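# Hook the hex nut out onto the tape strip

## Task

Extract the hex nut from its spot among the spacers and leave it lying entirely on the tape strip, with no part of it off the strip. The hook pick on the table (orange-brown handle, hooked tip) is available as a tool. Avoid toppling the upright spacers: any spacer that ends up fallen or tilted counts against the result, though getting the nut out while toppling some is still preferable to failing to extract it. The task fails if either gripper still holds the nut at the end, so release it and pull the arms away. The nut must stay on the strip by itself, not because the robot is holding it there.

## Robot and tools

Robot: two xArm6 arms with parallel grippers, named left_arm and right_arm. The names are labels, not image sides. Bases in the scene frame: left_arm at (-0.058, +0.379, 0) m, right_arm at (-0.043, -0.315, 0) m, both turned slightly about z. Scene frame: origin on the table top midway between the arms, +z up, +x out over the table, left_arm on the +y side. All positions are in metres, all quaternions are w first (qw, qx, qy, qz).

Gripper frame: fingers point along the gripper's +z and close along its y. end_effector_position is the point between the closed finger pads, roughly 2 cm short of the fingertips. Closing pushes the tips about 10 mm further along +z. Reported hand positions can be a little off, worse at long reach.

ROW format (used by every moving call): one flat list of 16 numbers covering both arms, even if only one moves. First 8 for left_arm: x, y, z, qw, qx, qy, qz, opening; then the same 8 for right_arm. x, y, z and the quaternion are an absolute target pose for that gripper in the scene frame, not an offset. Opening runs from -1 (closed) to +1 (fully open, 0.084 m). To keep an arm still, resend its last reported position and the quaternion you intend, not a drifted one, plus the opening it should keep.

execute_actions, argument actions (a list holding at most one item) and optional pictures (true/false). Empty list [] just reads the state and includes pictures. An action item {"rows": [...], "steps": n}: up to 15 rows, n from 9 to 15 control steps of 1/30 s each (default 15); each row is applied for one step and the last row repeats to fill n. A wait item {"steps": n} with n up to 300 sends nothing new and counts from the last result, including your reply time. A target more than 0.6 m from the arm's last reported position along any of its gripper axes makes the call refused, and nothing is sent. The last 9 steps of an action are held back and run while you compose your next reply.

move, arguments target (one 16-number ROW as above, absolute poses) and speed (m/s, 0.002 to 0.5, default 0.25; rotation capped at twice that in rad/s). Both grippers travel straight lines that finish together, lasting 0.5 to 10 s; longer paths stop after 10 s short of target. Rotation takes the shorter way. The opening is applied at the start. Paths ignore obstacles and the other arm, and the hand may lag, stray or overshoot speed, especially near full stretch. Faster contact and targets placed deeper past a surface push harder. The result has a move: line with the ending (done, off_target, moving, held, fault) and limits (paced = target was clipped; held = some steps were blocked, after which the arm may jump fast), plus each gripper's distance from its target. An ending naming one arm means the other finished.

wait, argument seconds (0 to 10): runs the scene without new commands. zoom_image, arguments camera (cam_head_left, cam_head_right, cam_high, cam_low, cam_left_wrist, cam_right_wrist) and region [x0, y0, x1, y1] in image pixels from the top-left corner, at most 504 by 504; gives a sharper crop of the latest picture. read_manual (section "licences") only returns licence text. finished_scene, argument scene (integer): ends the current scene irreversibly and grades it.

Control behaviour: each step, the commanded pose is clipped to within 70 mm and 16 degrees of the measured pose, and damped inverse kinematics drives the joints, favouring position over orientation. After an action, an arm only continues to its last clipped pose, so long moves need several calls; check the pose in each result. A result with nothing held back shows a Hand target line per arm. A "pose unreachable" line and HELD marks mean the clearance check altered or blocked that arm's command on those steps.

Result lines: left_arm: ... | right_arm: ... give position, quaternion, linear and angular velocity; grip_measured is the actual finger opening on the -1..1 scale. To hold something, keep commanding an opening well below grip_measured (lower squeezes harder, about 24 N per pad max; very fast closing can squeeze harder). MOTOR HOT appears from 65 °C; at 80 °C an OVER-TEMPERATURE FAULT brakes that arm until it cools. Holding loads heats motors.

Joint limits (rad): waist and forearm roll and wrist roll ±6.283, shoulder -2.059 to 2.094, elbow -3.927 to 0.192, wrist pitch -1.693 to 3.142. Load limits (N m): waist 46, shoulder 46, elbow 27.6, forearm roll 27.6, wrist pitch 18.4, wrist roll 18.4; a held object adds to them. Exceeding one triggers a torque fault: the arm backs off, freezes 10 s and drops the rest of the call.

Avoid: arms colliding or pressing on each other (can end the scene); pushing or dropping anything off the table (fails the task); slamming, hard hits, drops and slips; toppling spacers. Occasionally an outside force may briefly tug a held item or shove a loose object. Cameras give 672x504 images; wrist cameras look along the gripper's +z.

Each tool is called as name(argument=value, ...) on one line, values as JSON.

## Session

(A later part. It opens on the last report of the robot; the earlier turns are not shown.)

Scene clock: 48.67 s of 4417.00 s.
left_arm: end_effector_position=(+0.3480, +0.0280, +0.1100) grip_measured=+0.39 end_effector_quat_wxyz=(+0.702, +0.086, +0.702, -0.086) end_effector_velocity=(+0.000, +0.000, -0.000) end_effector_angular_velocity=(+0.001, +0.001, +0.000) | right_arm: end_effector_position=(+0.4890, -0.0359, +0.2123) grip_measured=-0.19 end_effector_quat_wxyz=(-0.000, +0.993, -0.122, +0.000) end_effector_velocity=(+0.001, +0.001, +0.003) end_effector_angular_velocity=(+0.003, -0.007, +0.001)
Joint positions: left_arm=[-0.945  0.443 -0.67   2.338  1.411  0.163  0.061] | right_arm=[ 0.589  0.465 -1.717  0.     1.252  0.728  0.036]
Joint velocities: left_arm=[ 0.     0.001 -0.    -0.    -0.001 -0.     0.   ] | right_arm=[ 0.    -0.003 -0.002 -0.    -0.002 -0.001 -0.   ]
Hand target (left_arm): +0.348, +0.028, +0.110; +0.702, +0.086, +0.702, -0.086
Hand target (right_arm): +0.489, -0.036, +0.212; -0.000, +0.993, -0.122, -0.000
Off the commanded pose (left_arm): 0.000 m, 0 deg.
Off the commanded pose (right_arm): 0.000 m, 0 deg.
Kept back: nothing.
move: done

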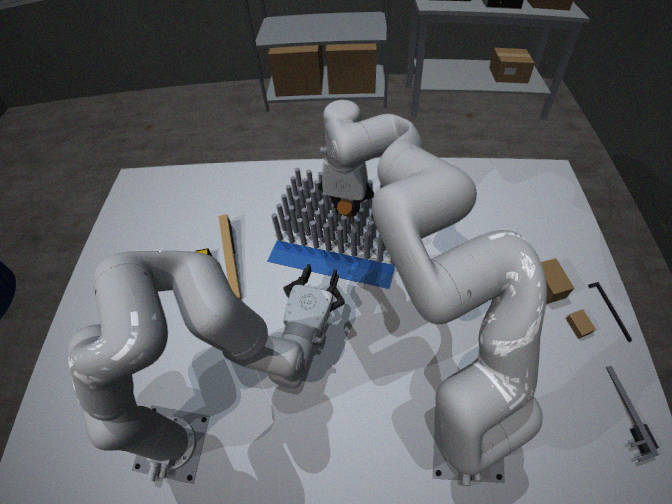

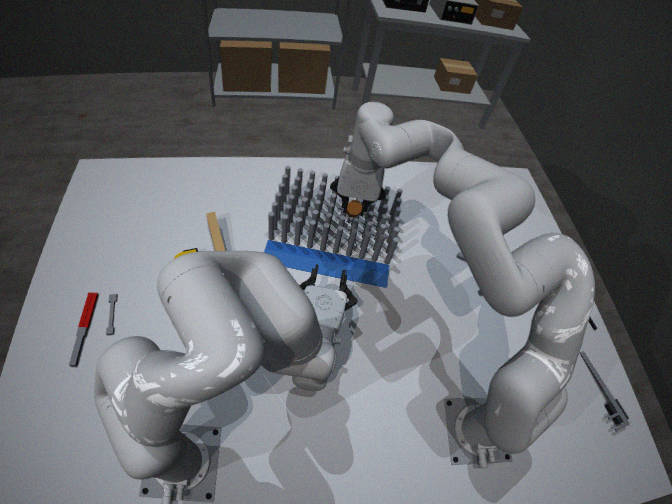

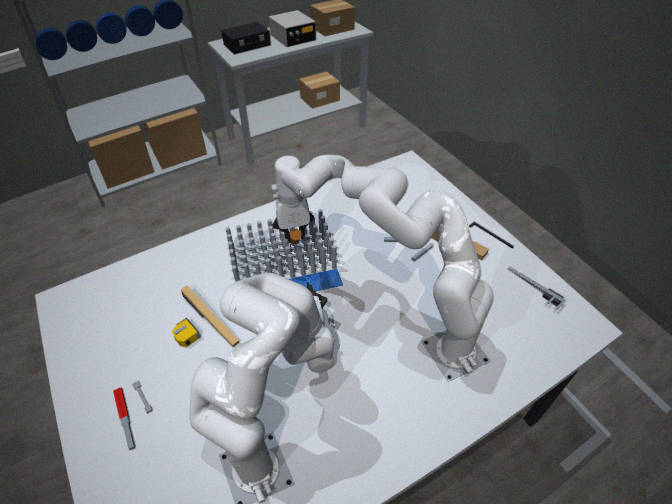

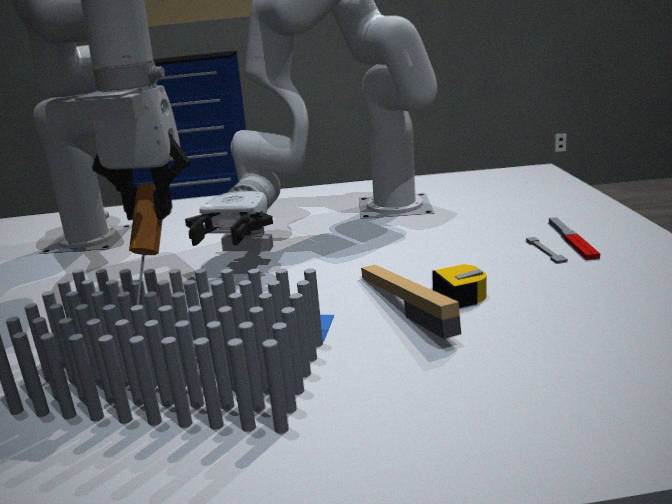

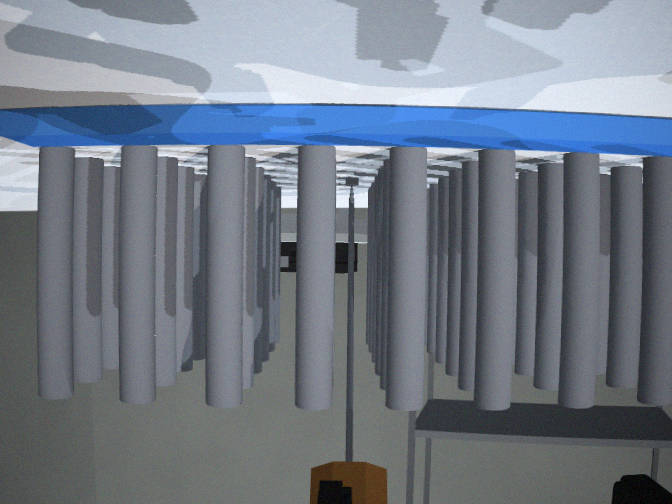

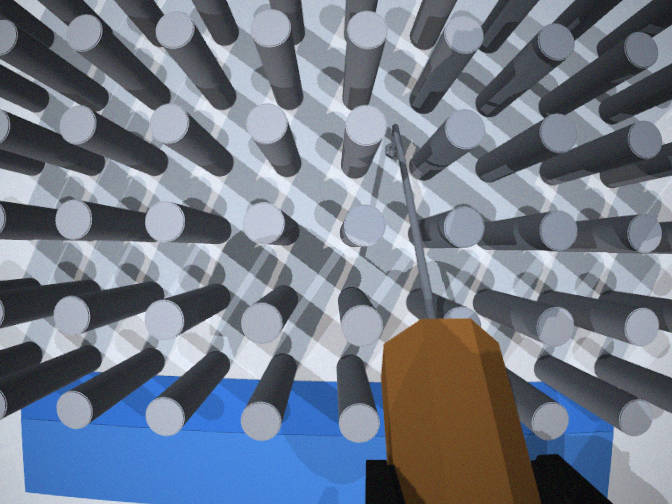

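move(target=[0.348,0.028,0.11,0.7018,0.0862,0.7018,-0.0862,0.4, 0.4946,-0.0375,0.213,0,0.9925,-0.1219,0,-0.8], speed=0.02)

move(target=[0.348,0.028,0.11,0.7018,0.0862,0.7018,-0.0862,0.4, 0.4946,-0.0375,0.206,0,0.9925,-0.1219,0,-0.8], speed=0.015)

zoom_image(camera="cam_left_wrist", region=[295,140,415,230])

zoom_image(camera="cam_right_wrist", region=[330,70,470,210])

Scene clock: 50.20 s of 4417.00 s.
left_arm: end_effector_position=(+0.3480, +0.0280, +0.1100) grip_measured=+0.39 end_effector_quat_wxyz=(+0.702, +0.086, +0.702, -0.086) end_effector_velocity=(+0.000, -0.000, +0.000) end_effector_angular_velocity=(-0.000, -0.001, -0.000) | right_arm: end_effector_position=(+0.4946, -0.0375, +0.2130) grip_measured=-0.19 end_effector_quat_wxyz=(+0.000, +0.993, -0.122, -0.000) end_effector_velocity=(-0.001, +0.001, +0.001) end_effector_angular_velocity=(+0.001, +0.001, +0.003)
Joint positions: left_arm=[-0.945  0.443 -0.67   2.338  1.411  0.163  0.061] | right_arm=[ 0.582  0.482 -1.746 -0.     1.264  0.721  0.036]
Joint velocities: left_arm=[-0.    -0.    -0.     0.     0.001  0.    -0.   ] | right_arm=[ 0.002 -0.001 -0.002  0.002  0.002 -0.002 -0.   ]
Hand target (left_arm): +0.348, +0.028, +0.110; +0.702, +0.086, +0.702, -0.086
Hand target (right_arm): +0.495, -0.037, +0.213; +0.000, +0.993, -0.122, +0.000
Off the commanded pose (left_arm): 0.000 m, 0 deg.
Off the commanded pose (right_arm): 0.000 m, 0 deg.
Kept back: nothing.
move: done

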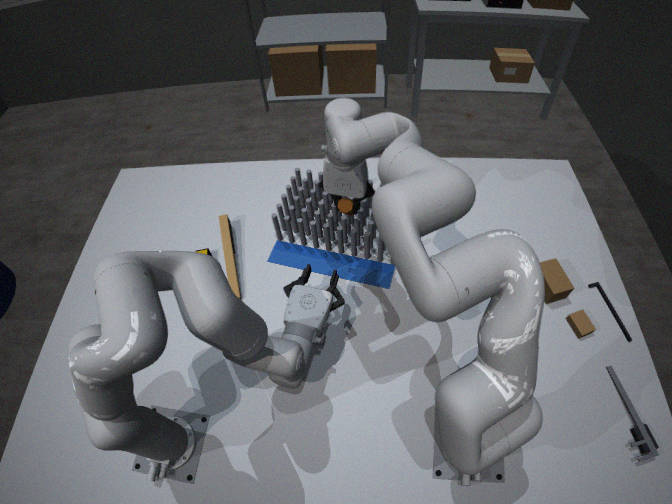

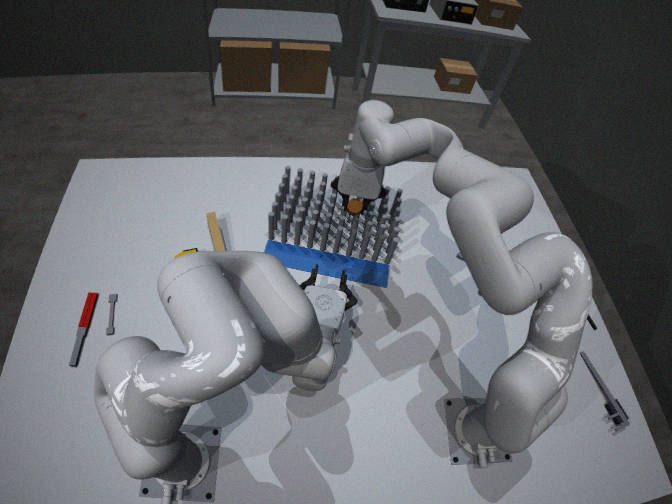

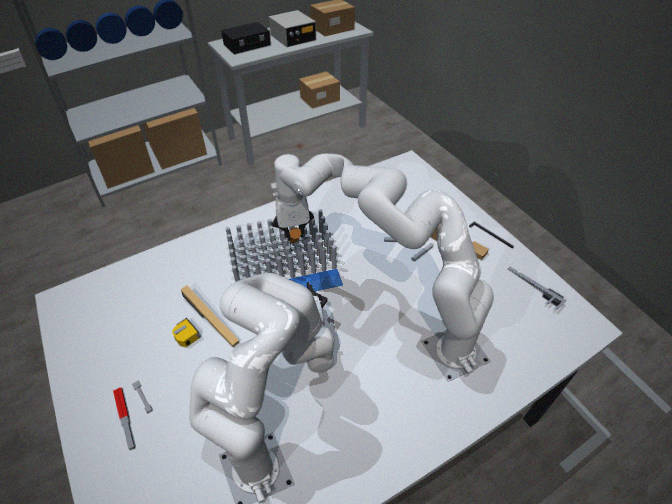

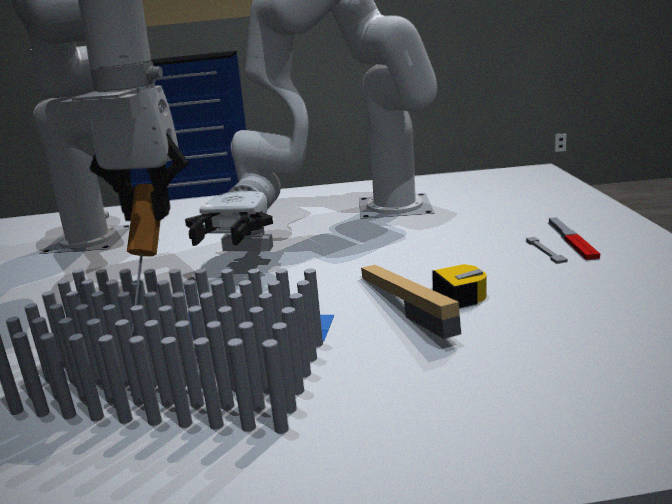

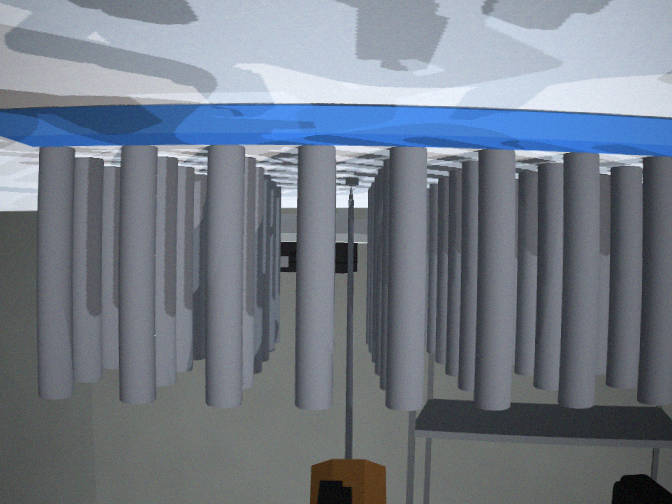

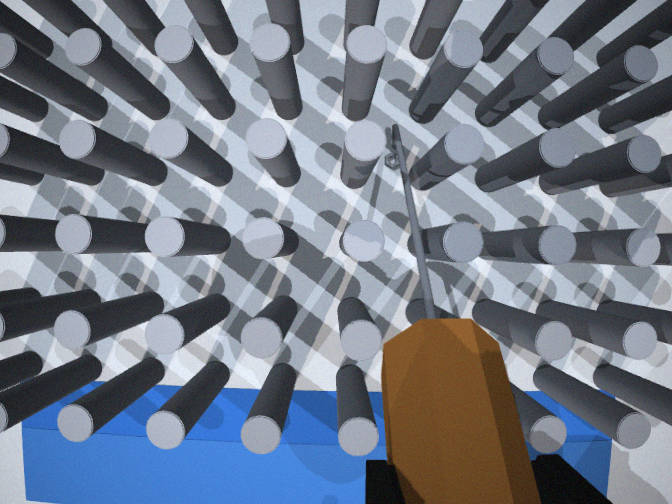

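Scene clock: 50.93 s of 4417.00 s.
left_arm: end_effector_position=(+0.3480, +0.0280, +0.1100) grip_measured=+0.39 end_effector_quat_wxyz=(+0.702, +0.086, +0.702, -0.086) end_effector_velocity=(+0.000, -0.000, +0.001) end_effector_angular_velocity=(-0.001, -0.001, +0.000) | right_arm: end_effector_position=(+0.4947, -0.0375, +0.2062) grip_measured=-0.19 end_effector_quat_wxyz=(-0.000, +0.993, -0.122, +0.000) end_effector_velocity=(+0.001, -0.001, -0.000) end_effector_angular_velocity=(+0.001, +0.000, -0.003)
Joint positions: left_arm=[-0.945  0.443 -0.67   2.338  1.411  0.163  0.061] | right_arm=[ 0.582  0.485 -1.731 -0.     1.245  0.721  0.036]
Joint velocities: left_arm=[-0.    -0.001 -0.    -0.     0.001  0.     0.   ] | right_arm=[-0.002  0.001 -0.     0.001 -0.001  0.001  0.   ]
Hand target (left_arm): +0.348, +0.028, +0.110; +0.702, +0.086, +0.702, -0.086
Hand target (right_arm): +0.495, -0.037, +0.206; -0.000, +0.993, -0.122, -0.000
Off the commanded pose (left_arm): 0.000 m, 0 deg.
Off the commanded pose (right_arm): 0.000 m, 0 deg.
Kept back: nothing.
move: done

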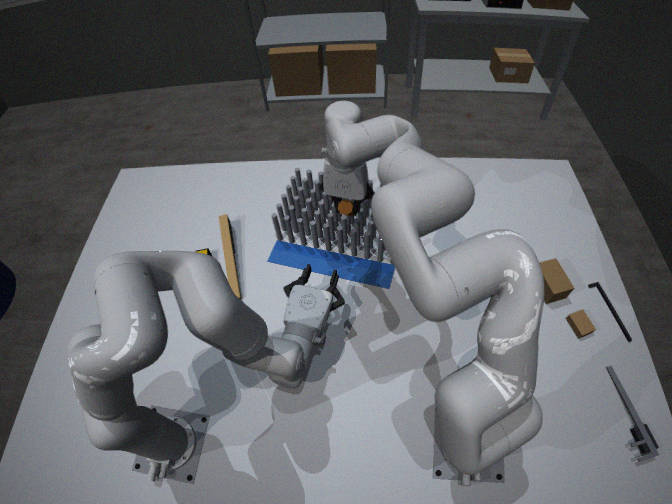

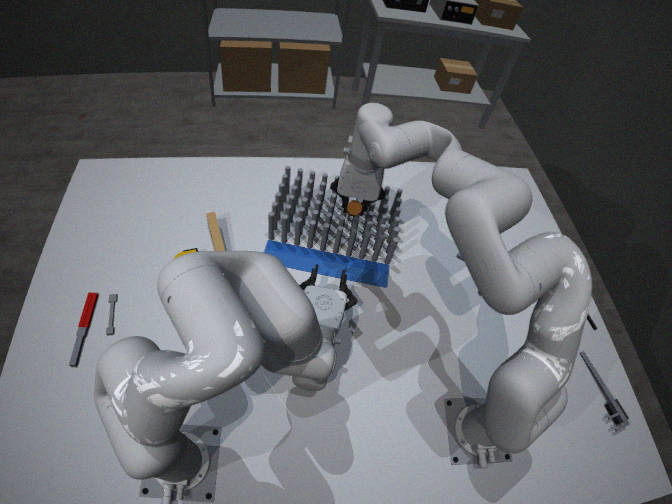

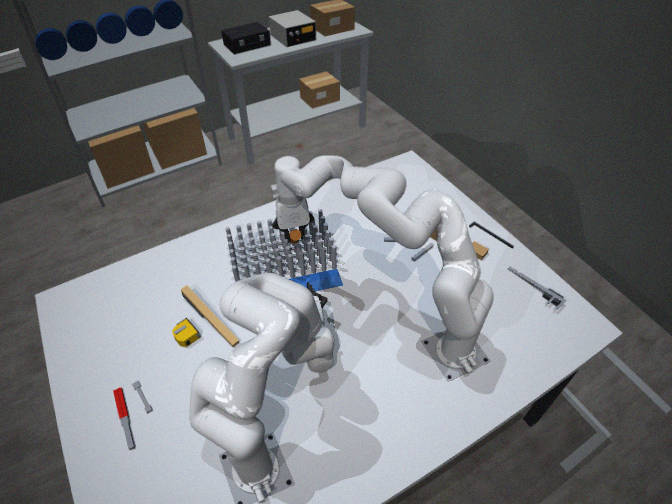

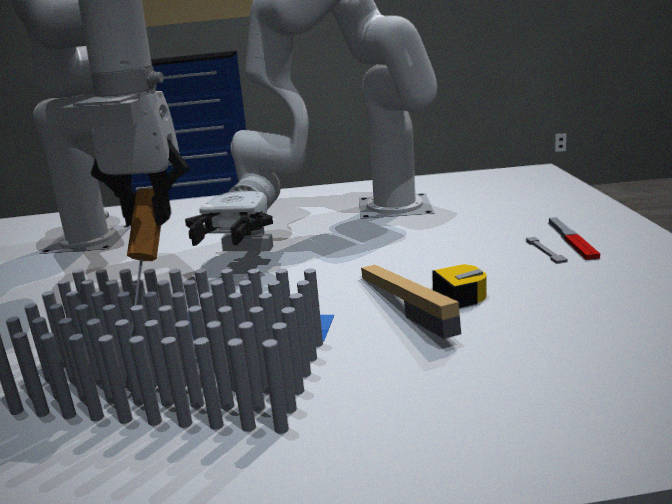

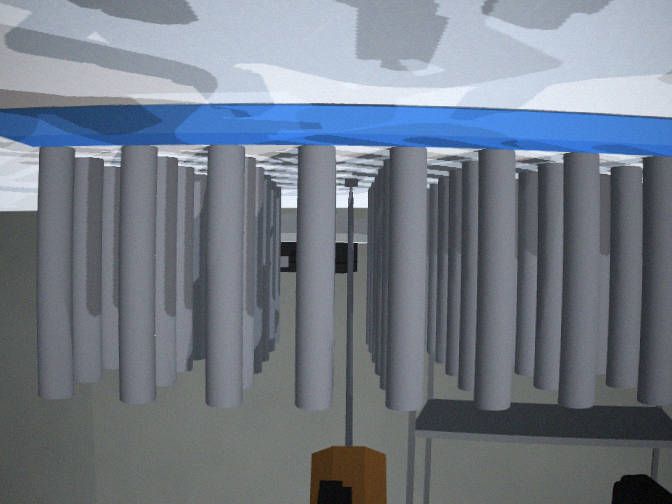

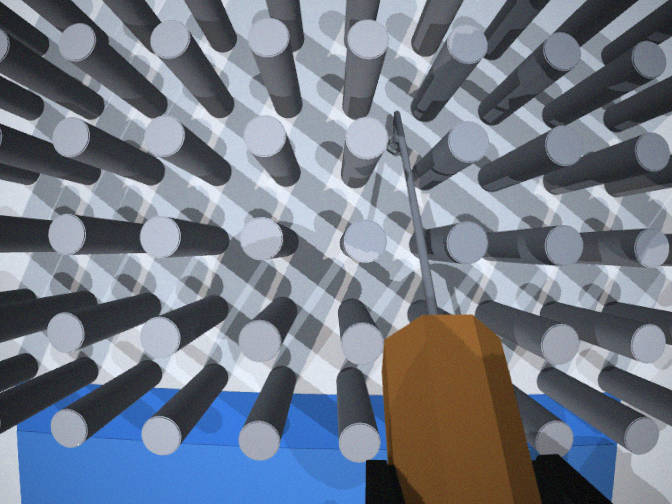

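Region (295, 140, 415, 230) of cam_left_wrist's 672x504 image, scaled by 4.200, with more detail than that image has; it fills the top 378 rows of this view, and the rest is white.

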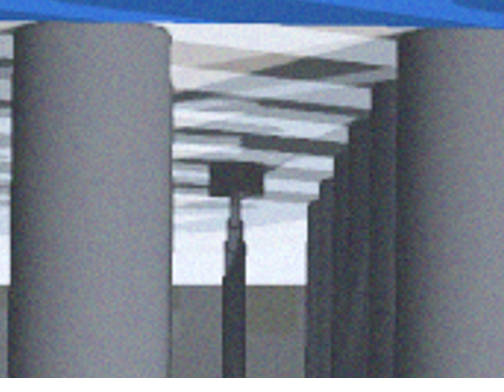

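Region (330, 70, 470, 210) of cam_right_wrist's 672x504 image, scaled by 3.600, with more detail than that image has.

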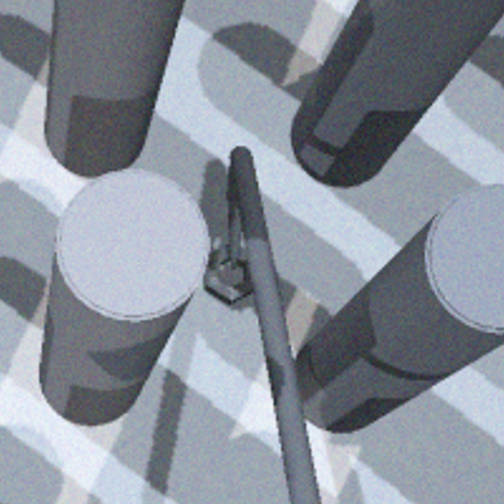

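move(target=[0.348,0.028,0.11,0.7018,0.0862,0.7018,-0.0862,0.4, 0.4946,-0.0375,0.218,0,0.9925,-0.1219,0,-0.8], speed=0.02)

zoom_image(camera="cam_left_wrist", region=[295,140,415,230])

zoom_image(camera="cam_right_wrist", region=[340,80,460,200])

Scene clock: 52.77 s of 4417.00 s.
left_arm: end_effector_position=(+0.3480, +0.0280, +0.1100) grip_measured=+0.39 end_effector_quat_wxyz=(+0.702, +0.086, +0.702, -0.086) end_effector_velocity=(-0.000, -0.000, +0.000) end_effector_angular_velocity=(-0.000, -0.000, -0.000) | right_arm: end_effector_position=(+0.4946, -0.0375, +0.2179) grip_measured=-0.19 end_effector_quat_wxyz=(+0.000, +0.993, -0.122, -0.000) end_effector_velocity=(-0.001, +0.000, -0.003) end_effector_angular_velocity=(-0.003, +0.006, +0.000)
Joint positions: left_arm=[-0.945  0.443 -0.67   2.338  1.411  0.163  0.061] | right_arm=[ 0.582  0.481 -1.758  0.     1.277  0.721  0.036]
Joint velocities: left_arm=[-0. -0.  0. -0.  0.  0. -0.] | right_arm=[ 0.001  0.003  0.002 -0.     0.002  0.001  0.   ]
Hand target (left_arm): +0.348, +0.028, +0.110; +0.702, +0.086, +0.702, -0.086
Hand target (right_arm): +0.495, -0.038, +0.218; +0.000, +0.993, -0.122, +0.000
Off the commanded pose (left_arm): 0.000 m, 0 deg.
Off the commanded pose (right_arm): 0.000 m, 0 deg.
Kept back: nothing.
move: done

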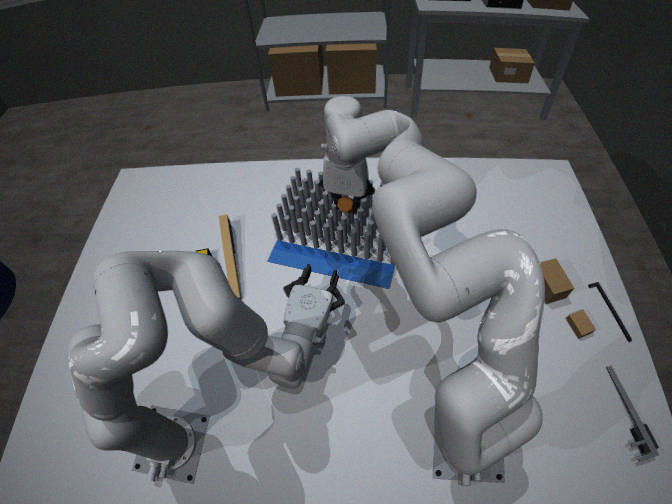

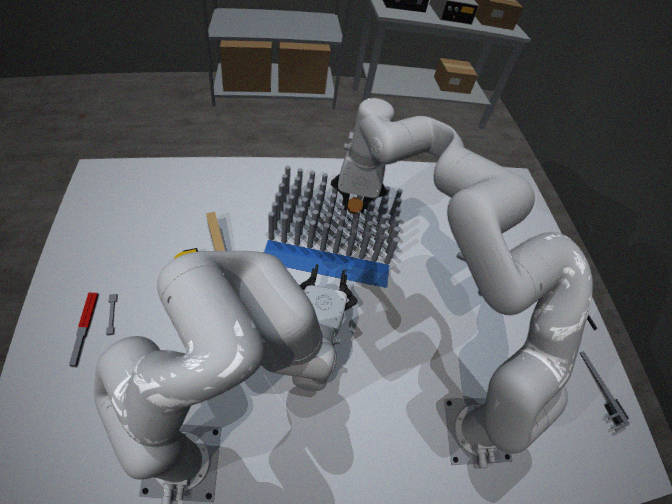

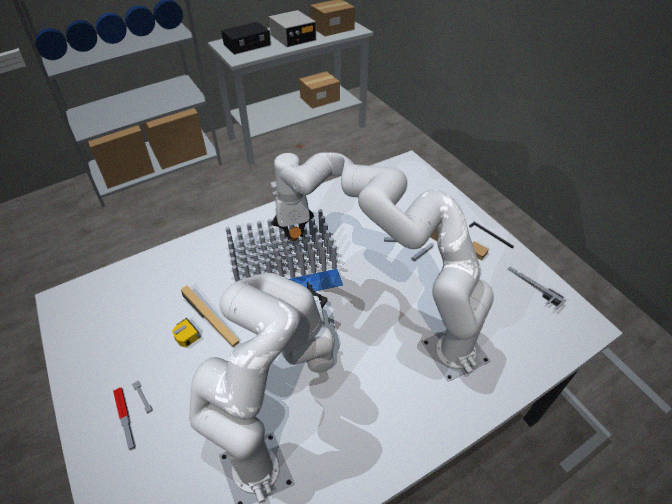

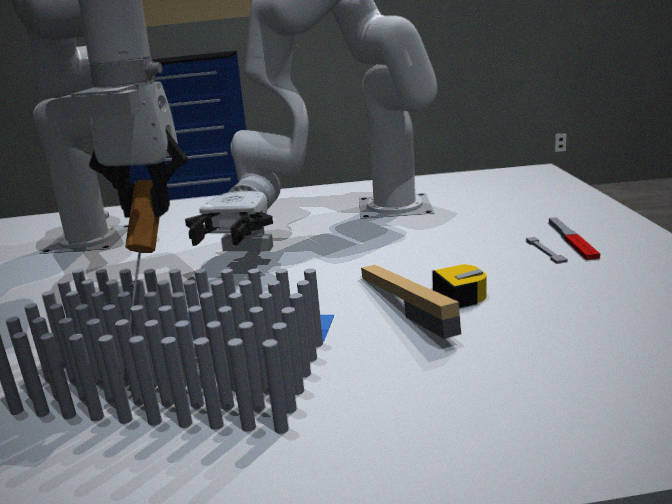

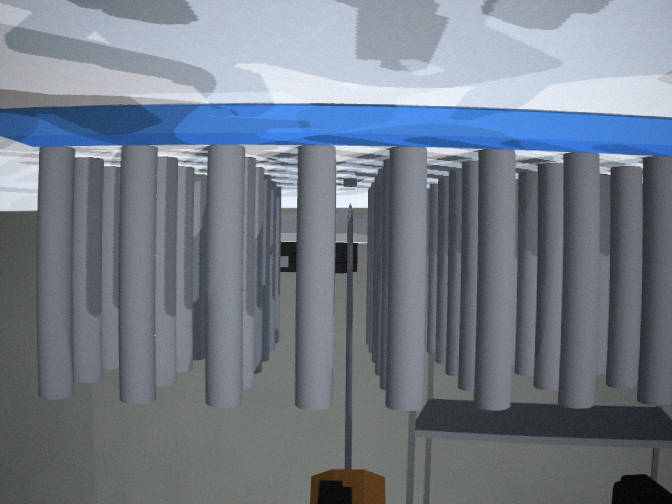

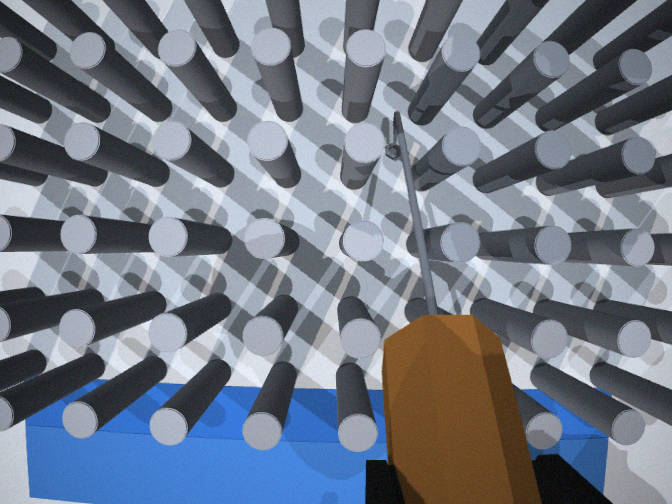

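Region (295, 140, 415, 230) of cam_left_wrist's 672x504 image, scaled by 4.200, with more detail than that image has; it fills the top 378 rows of this view, and the rest is white.

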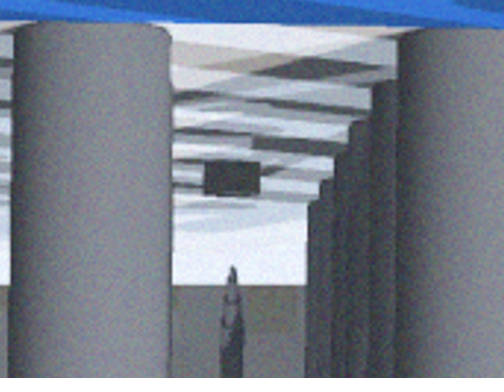

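Region (340, 80, 460, 200) of cam_right_wrist's 672x504 image, scaled by 4.200, with more detail than that image has.

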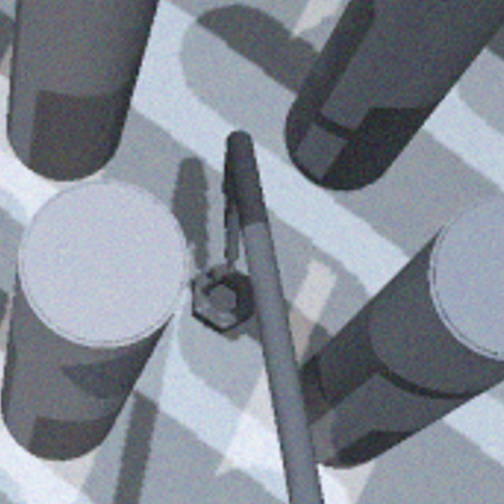

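move(target=[0.348,0.028,0.11,0.7018,0.0862,0.7018,-0.0862,0.4, 0.5010,-0.0391,0.216,0,0.9925,-0.1219,0,-0.8], speed=0.02)

move(target=[0.348,0.028,0.11,0.7018,0.0862,0.7018,-0.0862,0.4, 0.5010,-0.0391,0.205,0,0.9925,-0.1219,0,-0.8], speed=0.015)

zoom_image(camera="cam_left_wrist", region=[295,140,415,230])

zoom_image(camera="cam_right_wrist", region=[340,80,460,200])

Scene clock: 54.20 s of 4417.00 s.
left_arm: end_effector_position=(+0.3480, +0.0280, +0.1100) grip_measured=+0.39 end_effector_quat_wxyz=(+0.702, +0.086, +0.702, -0.086) end_effector_velocity=(+0.000, -0.000, +0.001) end_effector_angular_velocity=(-0.002, -0.003, +0.000) | right_arm: end_effector_position=(+0.5010, -0.0391, +0.2160) grip_measured=-0.19 end_effector_quat_wxyz=(+0.000, +0.993, -0.122, -0.000) end_effector_velocity=(+0.000, +0.002, +0.001) end_effector_angular_velocity=(+0.001, -0.002, +0.002)
Joint positions: left_arm=[-0.945  0.443 -0.67   2.338  1.411  0.163  0.061] | right_arm=[ 0.575  0.502 -1.785 -0.     1.282  0.714  0.036]
Joint velocities: left_arm=[ 0.    -0.001 -0.     0.     0.002 -0.    -0.   ] | right_arm=[ 0.002  0.001 -0.004 -0.     0.001 -0.     0.   ]
Hand target (left_arm): +0.348, +0.028, +0.110; +0.702, +0.086, +0.702, -0.086
Hand target (right_arm): +0.501, -0.039, +0.216; +0.000, +0.993, -0.122, +0.000
Off the commanded pose (left_arm): 0.000 m, 0 deg.
Off the commanded pose (right_arm): 0.000 m, 0 deg.
Kept back: nothing.
move: done

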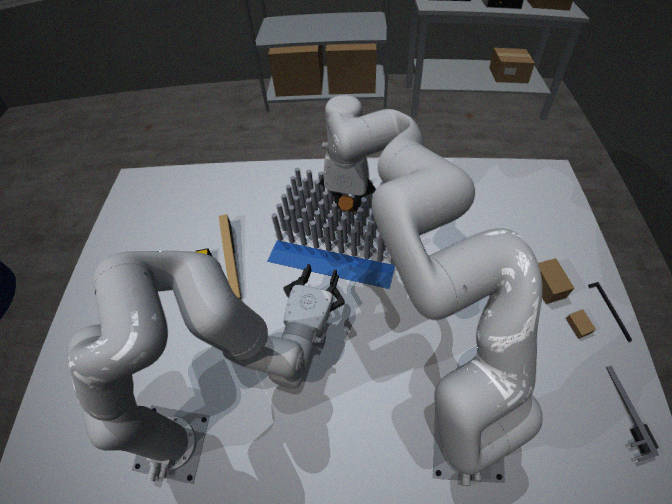

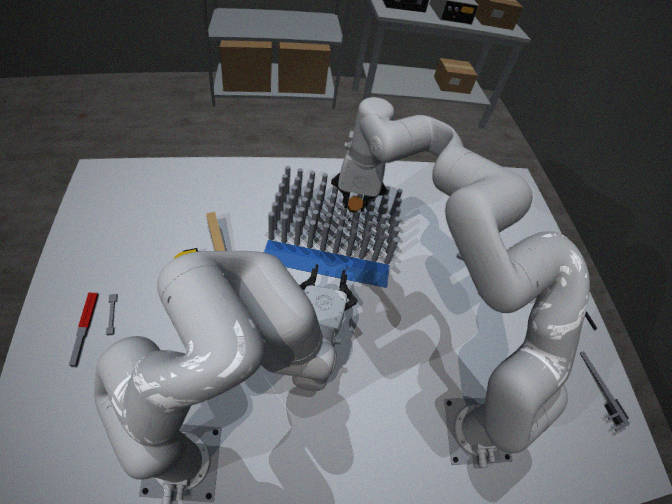

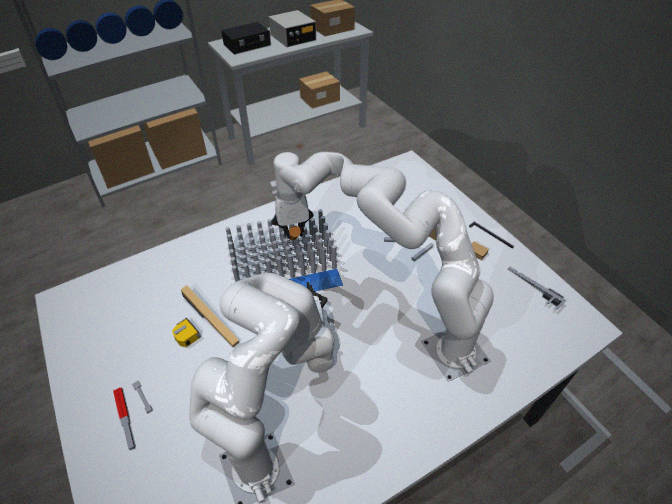

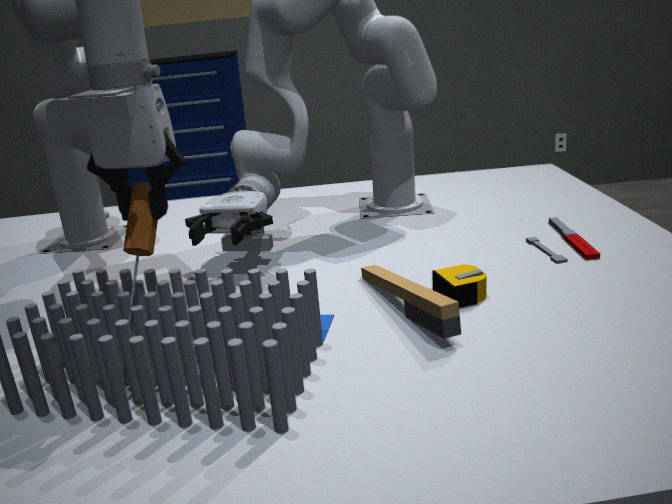

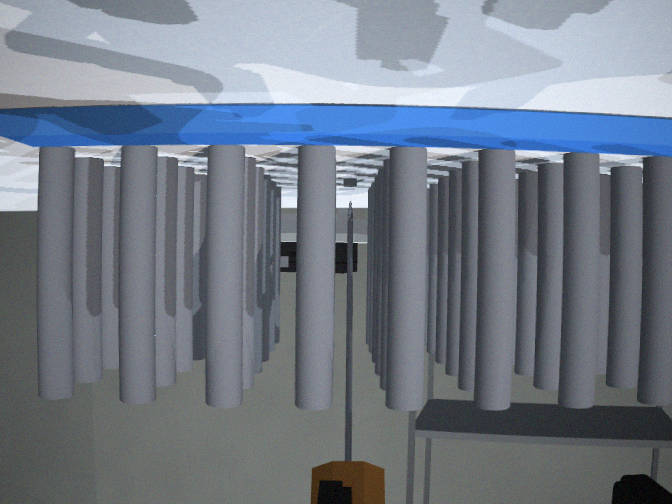

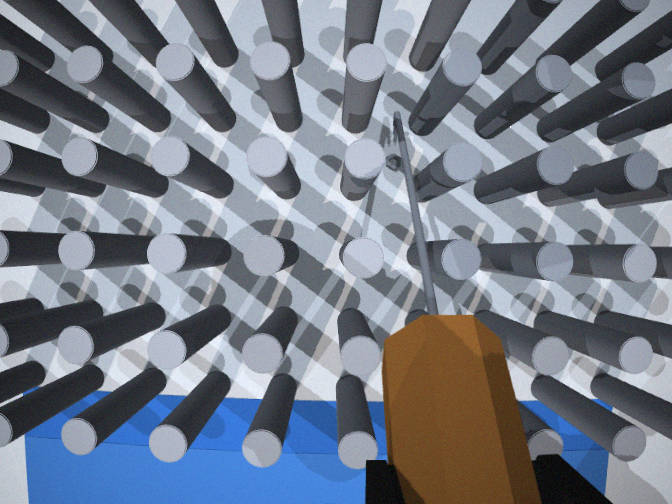

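Scene clock: 55.17 s of 4417.00 s.
left_arm: end_effector_position=(+0.3480, +0.0280, +0.1100) grip_measured=+0.39 end_effector_quat_wxyz=(+0.702, +0.086, +0.702, -0.086) end_effector_velocity=(+0.000, -0.000, +0.001) end_effector_angular_velocity=(-0.001, -0.001, +0.000) | right_arm: end_effector_position=(+0.5010, -0.0391, +0.2050) grip_measured=-0.19 end_effector_quat_wxyz=(+0.000, +0.993, -0.122, -0.000) end_effector_velocity=(+0.001, +0.000, +0.002) end_effector_angular_velocity=(+0.002, -0.005, +0.001)
Joint positions: left_arm=[-0.945  0.443 -0.67   2.338  1.411  0.163  0.061] | right_arm=[ 0.575  0.506 -1.759  0.     1.253  0.714  0.036]
Joint velocities: left_arm=[-0.    -0.002  0.    -0.     0.001  0.    -0.   ] | right_arm=[-0.    -0.002 -0.001 -0.    -0.003 -0.001  0.   ]
Hand target (left_arm): +0.348, +0.028, +0.110; +0.702, +0.086, +0.702, -0.086
Hand target (right_arm): +0.501, -0.039, +0.205; -0.000, +0.993, -0.122, -0.000
Off the commanded pose (left_arm): 0.000 m, 0 deg.
Off the commanded pose (right_arm): 0.000 m, 0 deg.
Kept back: nothing.
move: done

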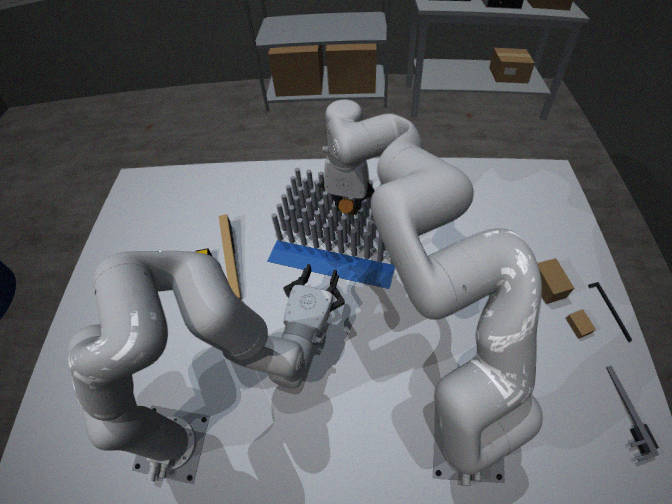

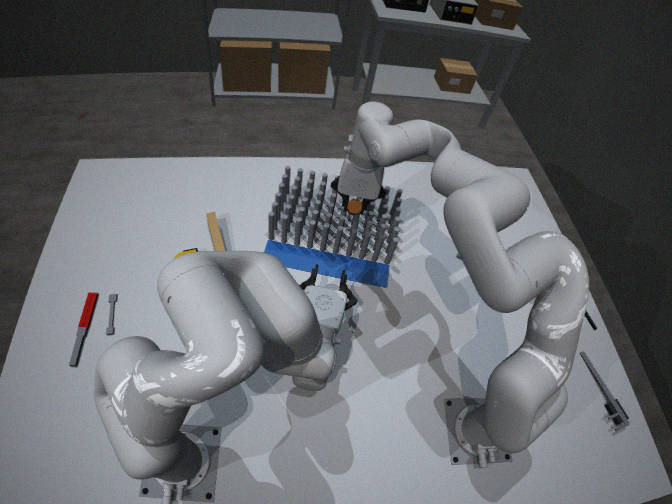

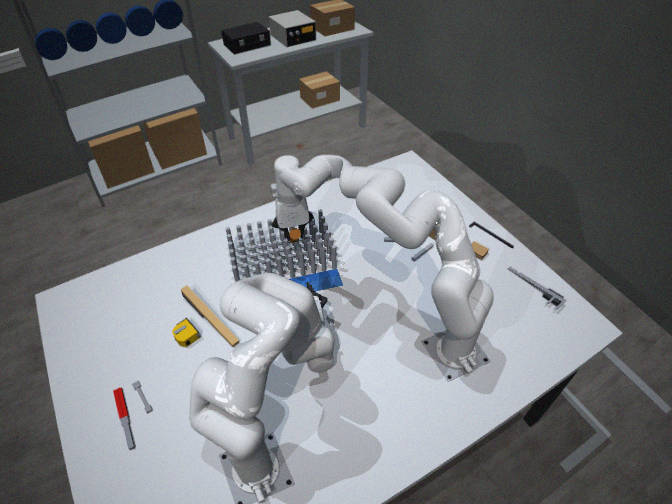

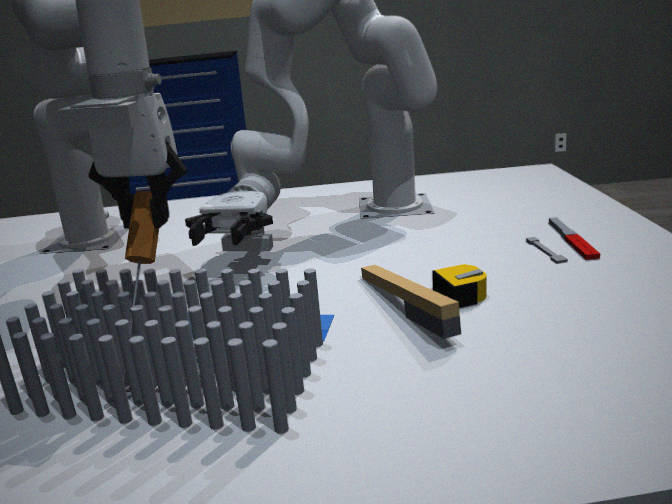

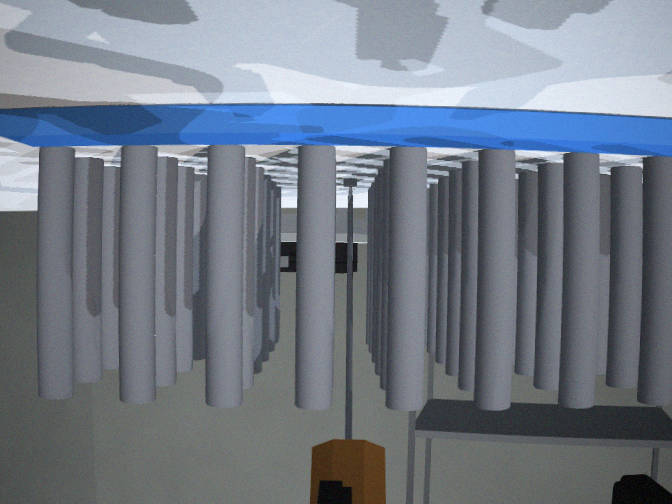

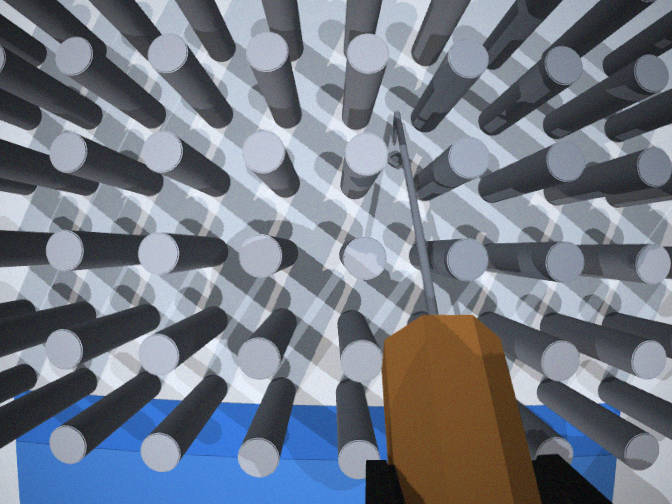

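Region (295, 140, 415, 230) of cam_left_wrist's 672x504 image, scaled by 4.200, with more detail than that image has; it fills the top 378 rows of this view, and the rest is white.

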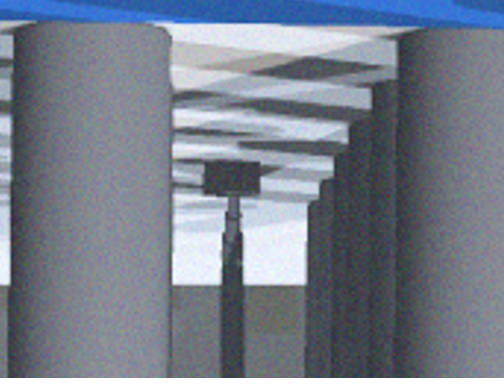

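Region (340, 80, 460, 200) of cam_right_wrist's 672x504 image, scaled by 4.200, with more detail than that image has.

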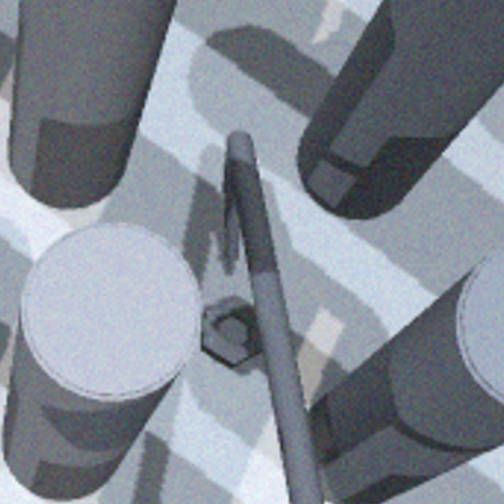

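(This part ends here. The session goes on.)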